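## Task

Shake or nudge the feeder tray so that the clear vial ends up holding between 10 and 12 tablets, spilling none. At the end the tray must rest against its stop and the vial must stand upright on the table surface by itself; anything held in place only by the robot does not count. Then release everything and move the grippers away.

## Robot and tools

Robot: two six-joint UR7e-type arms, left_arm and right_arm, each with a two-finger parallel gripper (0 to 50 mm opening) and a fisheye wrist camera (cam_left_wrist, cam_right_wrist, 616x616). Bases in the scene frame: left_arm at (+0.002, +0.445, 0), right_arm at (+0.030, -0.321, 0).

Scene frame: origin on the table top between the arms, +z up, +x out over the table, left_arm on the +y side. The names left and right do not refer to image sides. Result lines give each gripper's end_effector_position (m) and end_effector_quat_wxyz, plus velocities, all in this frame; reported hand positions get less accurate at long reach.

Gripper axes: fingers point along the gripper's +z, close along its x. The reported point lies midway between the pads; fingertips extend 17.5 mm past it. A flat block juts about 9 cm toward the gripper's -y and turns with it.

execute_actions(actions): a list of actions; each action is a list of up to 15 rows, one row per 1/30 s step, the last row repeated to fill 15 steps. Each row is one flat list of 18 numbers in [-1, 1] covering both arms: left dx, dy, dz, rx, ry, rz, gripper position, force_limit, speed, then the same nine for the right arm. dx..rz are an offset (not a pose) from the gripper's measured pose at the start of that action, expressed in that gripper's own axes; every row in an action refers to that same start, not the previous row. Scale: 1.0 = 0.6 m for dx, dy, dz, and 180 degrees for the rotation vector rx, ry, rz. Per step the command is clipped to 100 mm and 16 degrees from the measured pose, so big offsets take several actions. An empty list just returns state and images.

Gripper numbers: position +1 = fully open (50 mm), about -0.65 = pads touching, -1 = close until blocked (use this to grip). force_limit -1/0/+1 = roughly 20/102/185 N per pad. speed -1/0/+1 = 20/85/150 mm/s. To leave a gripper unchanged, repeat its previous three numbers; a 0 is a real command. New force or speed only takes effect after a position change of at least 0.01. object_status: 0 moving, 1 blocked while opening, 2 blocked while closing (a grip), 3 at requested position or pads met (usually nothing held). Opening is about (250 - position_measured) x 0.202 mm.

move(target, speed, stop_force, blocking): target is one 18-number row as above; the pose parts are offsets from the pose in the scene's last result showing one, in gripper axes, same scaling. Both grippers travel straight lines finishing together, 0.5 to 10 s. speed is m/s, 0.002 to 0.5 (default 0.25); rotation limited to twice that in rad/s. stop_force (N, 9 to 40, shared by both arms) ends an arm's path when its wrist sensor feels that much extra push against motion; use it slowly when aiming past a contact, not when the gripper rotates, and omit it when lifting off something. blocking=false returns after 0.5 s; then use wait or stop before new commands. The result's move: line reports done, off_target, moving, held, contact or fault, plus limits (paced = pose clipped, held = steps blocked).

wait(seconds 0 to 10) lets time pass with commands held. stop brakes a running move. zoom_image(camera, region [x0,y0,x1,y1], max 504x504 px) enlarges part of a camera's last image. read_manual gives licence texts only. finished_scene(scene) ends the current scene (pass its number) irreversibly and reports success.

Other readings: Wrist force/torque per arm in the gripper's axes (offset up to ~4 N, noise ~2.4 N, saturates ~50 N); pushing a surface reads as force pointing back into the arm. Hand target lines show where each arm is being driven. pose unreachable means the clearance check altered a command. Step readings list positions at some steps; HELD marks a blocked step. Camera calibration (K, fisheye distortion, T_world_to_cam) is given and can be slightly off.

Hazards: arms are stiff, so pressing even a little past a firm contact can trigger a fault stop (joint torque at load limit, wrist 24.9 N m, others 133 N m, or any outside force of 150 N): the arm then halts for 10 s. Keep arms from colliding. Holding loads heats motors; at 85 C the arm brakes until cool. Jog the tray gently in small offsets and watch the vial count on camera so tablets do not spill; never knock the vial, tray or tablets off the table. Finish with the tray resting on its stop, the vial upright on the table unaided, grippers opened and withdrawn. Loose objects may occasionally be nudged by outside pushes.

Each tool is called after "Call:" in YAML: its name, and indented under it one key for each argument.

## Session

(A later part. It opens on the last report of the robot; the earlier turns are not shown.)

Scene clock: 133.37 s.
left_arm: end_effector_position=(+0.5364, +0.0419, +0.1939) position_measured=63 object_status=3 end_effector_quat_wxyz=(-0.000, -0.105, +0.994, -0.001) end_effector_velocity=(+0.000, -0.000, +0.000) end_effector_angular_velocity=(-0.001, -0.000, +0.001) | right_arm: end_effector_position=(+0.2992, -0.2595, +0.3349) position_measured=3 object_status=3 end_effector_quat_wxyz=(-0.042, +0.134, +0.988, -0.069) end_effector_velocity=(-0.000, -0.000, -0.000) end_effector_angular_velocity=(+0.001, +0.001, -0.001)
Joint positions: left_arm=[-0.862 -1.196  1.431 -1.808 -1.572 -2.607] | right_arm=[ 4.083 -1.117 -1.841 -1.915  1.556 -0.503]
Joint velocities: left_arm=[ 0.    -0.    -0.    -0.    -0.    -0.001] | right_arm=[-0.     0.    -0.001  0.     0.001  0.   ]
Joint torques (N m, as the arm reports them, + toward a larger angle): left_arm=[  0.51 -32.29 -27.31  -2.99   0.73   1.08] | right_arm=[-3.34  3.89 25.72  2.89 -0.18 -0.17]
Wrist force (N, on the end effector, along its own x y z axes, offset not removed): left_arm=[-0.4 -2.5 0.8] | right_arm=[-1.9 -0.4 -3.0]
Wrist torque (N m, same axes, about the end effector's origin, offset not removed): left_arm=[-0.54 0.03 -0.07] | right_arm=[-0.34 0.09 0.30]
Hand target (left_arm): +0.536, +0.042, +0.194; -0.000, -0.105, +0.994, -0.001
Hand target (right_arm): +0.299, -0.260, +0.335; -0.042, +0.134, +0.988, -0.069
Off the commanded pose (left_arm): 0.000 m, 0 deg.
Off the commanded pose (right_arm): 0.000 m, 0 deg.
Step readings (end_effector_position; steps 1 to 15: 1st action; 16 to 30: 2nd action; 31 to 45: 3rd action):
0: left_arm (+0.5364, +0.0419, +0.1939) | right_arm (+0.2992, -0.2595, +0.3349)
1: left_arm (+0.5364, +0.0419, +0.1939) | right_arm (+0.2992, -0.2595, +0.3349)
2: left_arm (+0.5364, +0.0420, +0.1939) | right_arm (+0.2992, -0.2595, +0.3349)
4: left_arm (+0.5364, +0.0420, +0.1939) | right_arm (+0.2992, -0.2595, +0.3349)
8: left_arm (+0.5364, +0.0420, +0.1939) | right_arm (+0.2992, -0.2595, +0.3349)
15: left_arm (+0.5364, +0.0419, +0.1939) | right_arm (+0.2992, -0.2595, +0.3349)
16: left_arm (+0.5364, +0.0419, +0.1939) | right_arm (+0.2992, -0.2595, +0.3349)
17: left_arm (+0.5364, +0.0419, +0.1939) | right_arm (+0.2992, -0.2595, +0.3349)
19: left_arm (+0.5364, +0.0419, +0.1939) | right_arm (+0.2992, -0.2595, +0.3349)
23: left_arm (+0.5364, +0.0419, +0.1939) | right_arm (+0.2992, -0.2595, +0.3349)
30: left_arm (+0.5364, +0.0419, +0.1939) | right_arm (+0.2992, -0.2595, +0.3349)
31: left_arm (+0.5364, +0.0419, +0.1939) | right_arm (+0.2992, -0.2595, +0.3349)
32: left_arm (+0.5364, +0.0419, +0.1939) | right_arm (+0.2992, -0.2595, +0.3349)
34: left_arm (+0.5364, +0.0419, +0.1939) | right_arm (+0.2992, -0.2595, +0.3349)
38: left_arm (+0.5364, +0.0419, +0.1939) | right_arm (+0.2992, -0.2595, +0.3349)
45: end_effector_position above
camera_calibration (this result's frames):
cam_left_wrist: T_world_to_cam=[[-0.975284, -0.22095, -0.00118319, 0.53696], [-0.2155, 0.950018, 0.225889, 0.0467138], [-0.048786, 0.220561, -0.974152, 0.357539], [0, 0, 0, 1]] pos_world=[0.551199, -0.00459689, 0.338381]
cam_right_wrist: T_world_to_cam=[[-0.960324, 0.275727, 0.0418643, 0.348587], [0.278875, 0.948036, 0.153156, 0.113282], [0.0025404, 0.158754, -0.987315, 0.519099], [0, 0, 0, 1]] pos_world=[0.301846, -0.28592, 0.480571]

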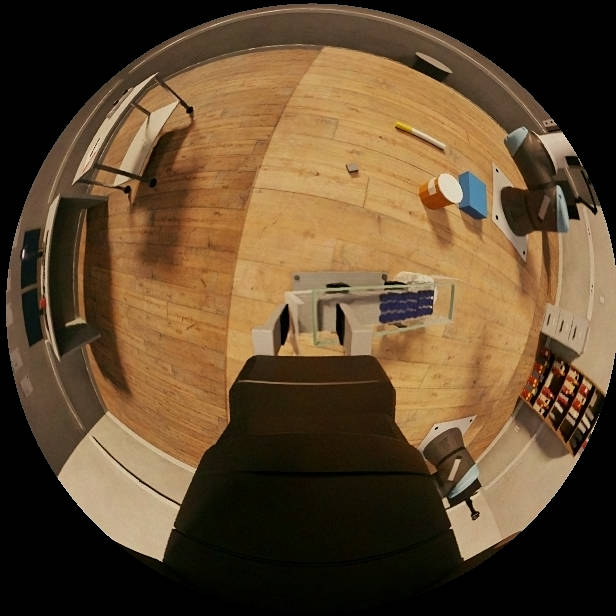

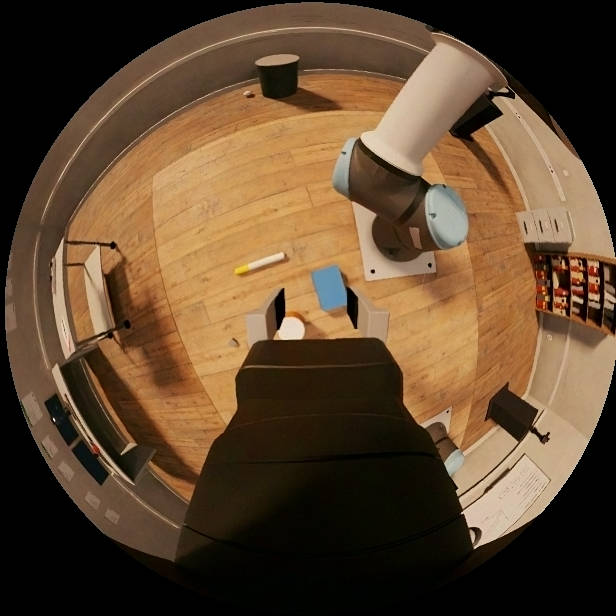

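Call:
execute_actions:
  actions:
    - [[0,0,0,0,0,0,0,-0.5,1,0,0,0,0,0,0,1,0,0]]
    - [[0,0,0,0,0,0,0.6,-0.5,1,0,0,0,0,0,0,1,0,0]]
    - [[0,0,0,0,0,0,1,-0.5,1,0,0,0,0,0,0,1,0,0]]

Call:
zoom_image:
  camera: "cam_left_wrist"
  region: [360,270,450,335]

Scene clock: 142.90 s.
left_arm: end_effector_position=(+0.5364, +0.0419, +0.1939) position_measured=3 object_status=3 end_effector_quat_wxyz=(-0.000, -0.105, +0.994, -0.001) end_effector_velocity=(-0.000, +0.000, +0.000) end_effector_angular_velocity=(+0.001, +0.000, +0.001) | right_arm: end_effector_position=(+0.2992, -0.2595, +0.3349) position_measured=3 object_status=3 end_effector_quat_wxyz=(-0.042, +0.134, +0.988, -0.069) end_effector_velocity=(-0.000, +0.001, +0.000) end_effector_angular_velocity=(+0.000, +0.001, +0.001)
Joint positions: left_arm=[-0.862 -1.196  1.431 -1.808 -1.572 -2.607] | right_arm=[ 4.083 -1.117 -1.841 -1.915  1.556 -0.503]
Joint velocities: left_arm=[-0.    -0.     0.     0.001  0.    -0.001] | right_arm=[ 0.001 -0.     0.001 -0.001  0.001 -0.   ]
Joint torques (N m, as the arm reports them, + toward a larger angle): left_arm=[  0.91 -32.62 -27.02  -3.07  -0.58   1.27] | right_arm=[-3.94  3.79 25.43  2.98 -0.21 -0.2 ]
Wrist force (N, on the end effector, along its own x y z axes, offset not removed): left_arm=[1.0 -4.6 -0.3] | right_arm=[-0.4 -1.2 -0.7]
Wrist torque (N m, same axes, about the end effector's origin, offset not removed): left_arm=[-0.86 -0.13 -0.10] | right_arm=[-0.37 -0.15 0.01]
Hand target (left_arm): +0.536, +0.042, +0.194; -0.000, -0.105, +0.994, -0.001
Hand target (right_arm): +0.299, -0.260, +0.335; -0.042, +0.134, +0.988, -0.069
Off the commanded pose (left_arm): 0.000 m, 0 deg.
Off the commanded pose (right_arm): 0.000 m, 0 deg.
Step readings (end_effector_position; steps 1 to 15: 1st action; 16 to 30: 2nd action; 31 to 45: 3rd action):
0: left_arm (+0.5364, +0.0419, +0.1939) | right_arm (+0.2992, -0.2595, +0.3349)
1: left_arm (+0.5364, +0.0419, +0.1939) | right_arm (+0.2992, -0.2595, +0.3349)
2: left_arm (+0.5364, +0.0419, +0.1939) | right_arm (+0.2992, -0.2595, +0.3349)
4: left_arm (+0.5364, +0.0419, +0.1939) | right_arm (+0.2992, -0.2595, +0.3349)
8: left_arm (+0.5364, +0.0419, +0.1939) | right_arm (+0.2992, -0.2595, +0.3349)
15: left_arm (+0.5364, +0.0419, +0.1939) | right_arm (+0.2992, -0.2595, +0.3349)
16: left_arm (+0.5364, +0.0419, +0.1939) | right_arm (+0.2992, -0.2595, +0.3349)
17: left_arm (+0.5364, +0.0419, +0.1939) | right_arm (+0.2992, -0.2595, +0.3349)
19: left_arm (+0.5364, +0.0419, +0.1939) | right_arm (+0.2992, -0.2595, +0.3349)
23: left_arm (+0.5364, +0.0419, +0.1939) | right_arm (+0.2992, -0.2595, +0.3349)
30: left_arm (+0.5364, +0.0419, +0.1939) | right_arm (+0.2992, -0.2595, +0.3349)
31: left_arm (+0.5364, +0.0419, +0.1939) | right_arm (+0.2992, -0.2595, +0.3349)
32: left_arm (+0.5364, +0.0419, +0.1939) | right_arm (+0.2992, -0.2595, +0.3349)
34: left_arm (+0.5364, +0.0419, +0.1939) | right_arm (+0.2992, -0.2595, +0.3349)
38: left_arm (+0.5364, +0.0419, +0.1939) | right_arm (+0.2992, -0.2595, +0.3349)
45: end_effector_position above
camera_calibration (this result's frames):
cam_left_wrist: T_world_to_cam=[[-0.975285, -0.22095, -0.00117215, 0.536955], [-0.215497, 0.95002, 0.225882, 0.0467153], [-0.0487951, 0.220552, -0.974154, 0.357545], [0, 0, 0, 1]] pos_world=[0.551197, -0.00459802, 0.338381]
cam_right_wrist: T_world_to_cam=[[-0.960324, 0.275727, 0.0418644, 0.348587], [0.278875, 0.948036, 0.153156, 0.113282], [0.00254024, 0.158754, -0.987315, 0.519099], [0, 0, 0, 1]] pos_world=[0.301846, -0.28592, 0.480571]

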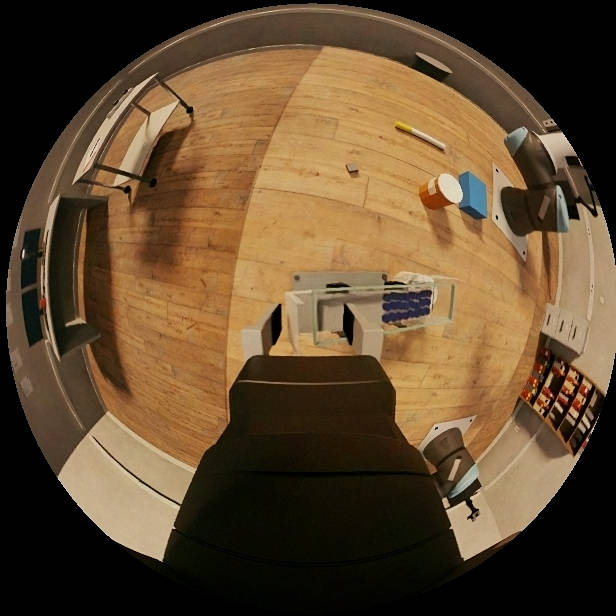

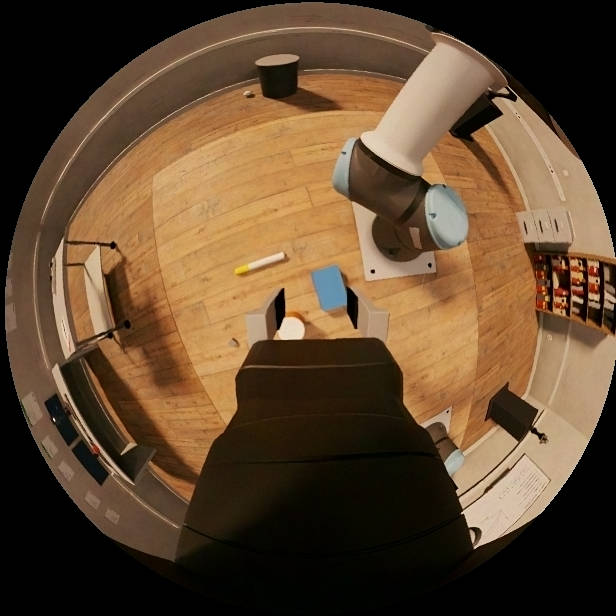

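Region (360, 270, 450, 335) of cam_left_wrist's 616x616 image, scaled by 5.600, with more detail than that image has.

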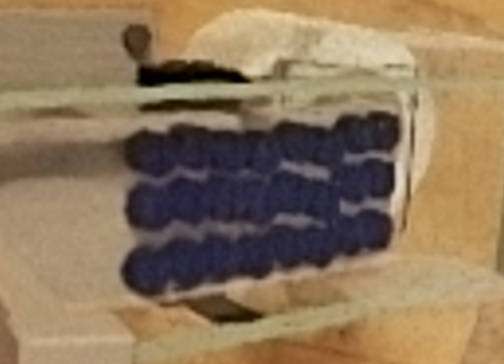

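Call:
move:
  target: [0,0,-0.15,0,0,0,1,-0.5,1,0,0,0,0,0,0,1,0,0]

Call:
finished_scene:
  scene: 2

Scene clock: 147.30 s.
left_arm: end_effector_position=(+0.5364, +0.0420, +0.2837) position_measured=3 object_status=3 end_effector_quat_wxyz=(-0.000, -0.105, +0.994, -0.001) end_effector_velocity=(-0.000, +0.001, +0.003) end_effector_angular_velocity=(+0.003, +0.003, +0.000) | right_arm: end_effector_position=(+0.2992, -0.2595, +0.3349) position_measured=3 object_status=3 end_effector_quat_wxyz=(-0.042, +0.134, +0.988, -0.069) end_effector_velocity=(-0.000, +0.000, -0.000) end_effector_angular_velocity=(-0.000, +0.001, -0.000)
Joint positions: left_arm=[-0.862 -1.223  1.238 -1.587 -1.572 -2.607] | right_arm=[ 4.083 -1.117 -1.841 -1.915  1.556 -0.503]
Joint velocities: left_arm=[ 0.     0.    -0.009  0.013  0.     0.   ] | right_arm=[-0.    -0.    -0.001  0.     0.     0.   ]
Joint torques (N m, as the arm reports them, + toward a larger angle): left_arm=[  9.25 -30.46 -33.15  -1.62  -1.33   1.47] | right_arm=[-3.28  3.92 26.    2.82 -0.27 -0.02]
Wrist force (N, on the end effector, along its own x y z axes, offset not removed): left_arm=[2.1 -3.2 0.0] | right_arm=[-4.2 -2.0 0.7]
Wrist torque (N m, same axes, about the end effector's origin, offset not removed): left_arm=[-0.59 -0.39 -0.09] | right_arm=[-0.36 0.57 0.19]
Hand target (left_arm): +0.536, +0.042, +0.284; -0.000, -0.105, +0.994, -0.001
Hand target (right_arm): +0.299, -0.260, +0.335; -0.042, +0.134, +0.988, -0.069
Off the commanded pose (left_arm): 0.000 m, 0 deg.
Off the commanded pose (right_arm): 0.000 m, 0 deg.
move: done
camera_calibration (this result's frames):
cam_left_wrist: T_world_to_cam=[[-0.975279, -0.220974, -0.00133739, 0.537151], [-0.21557, 0.950062, 0.225635, 0.0264668], [-0.048589, 0.220345, -0.974211, 0.444899], [0, 0, 0, 1]] pos_world=[0.551194, -0.0044801, 0.428173]
cam_right_wrist: T_world_to_cam=[[-0.960324, 0.275727, 0.0418642, 0.348587], [0.278875, 0.948036, 0.153156, 0.113282], [0.0025404, 0.158754, -0.987315, 0.519099], [0, 0, 0, 1]] pos_world=[0.301846, -0.28592, 0.480571]

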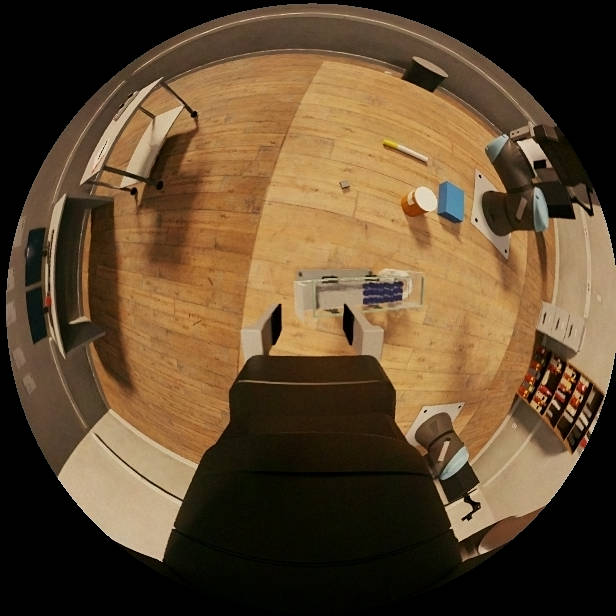

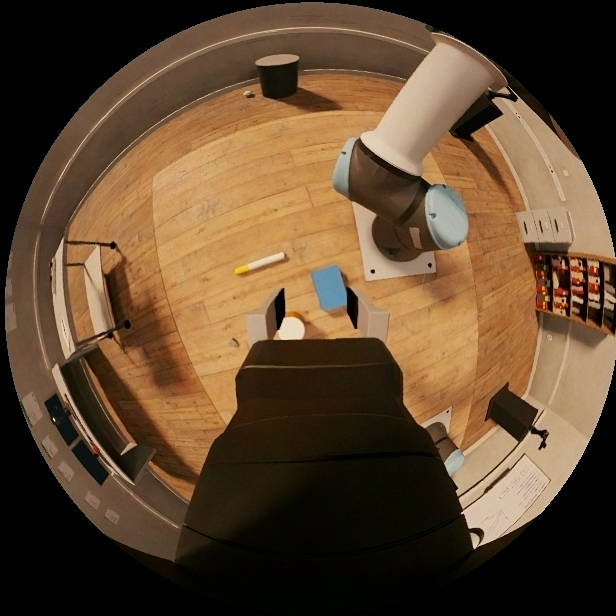

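The scene is finished: the task was done.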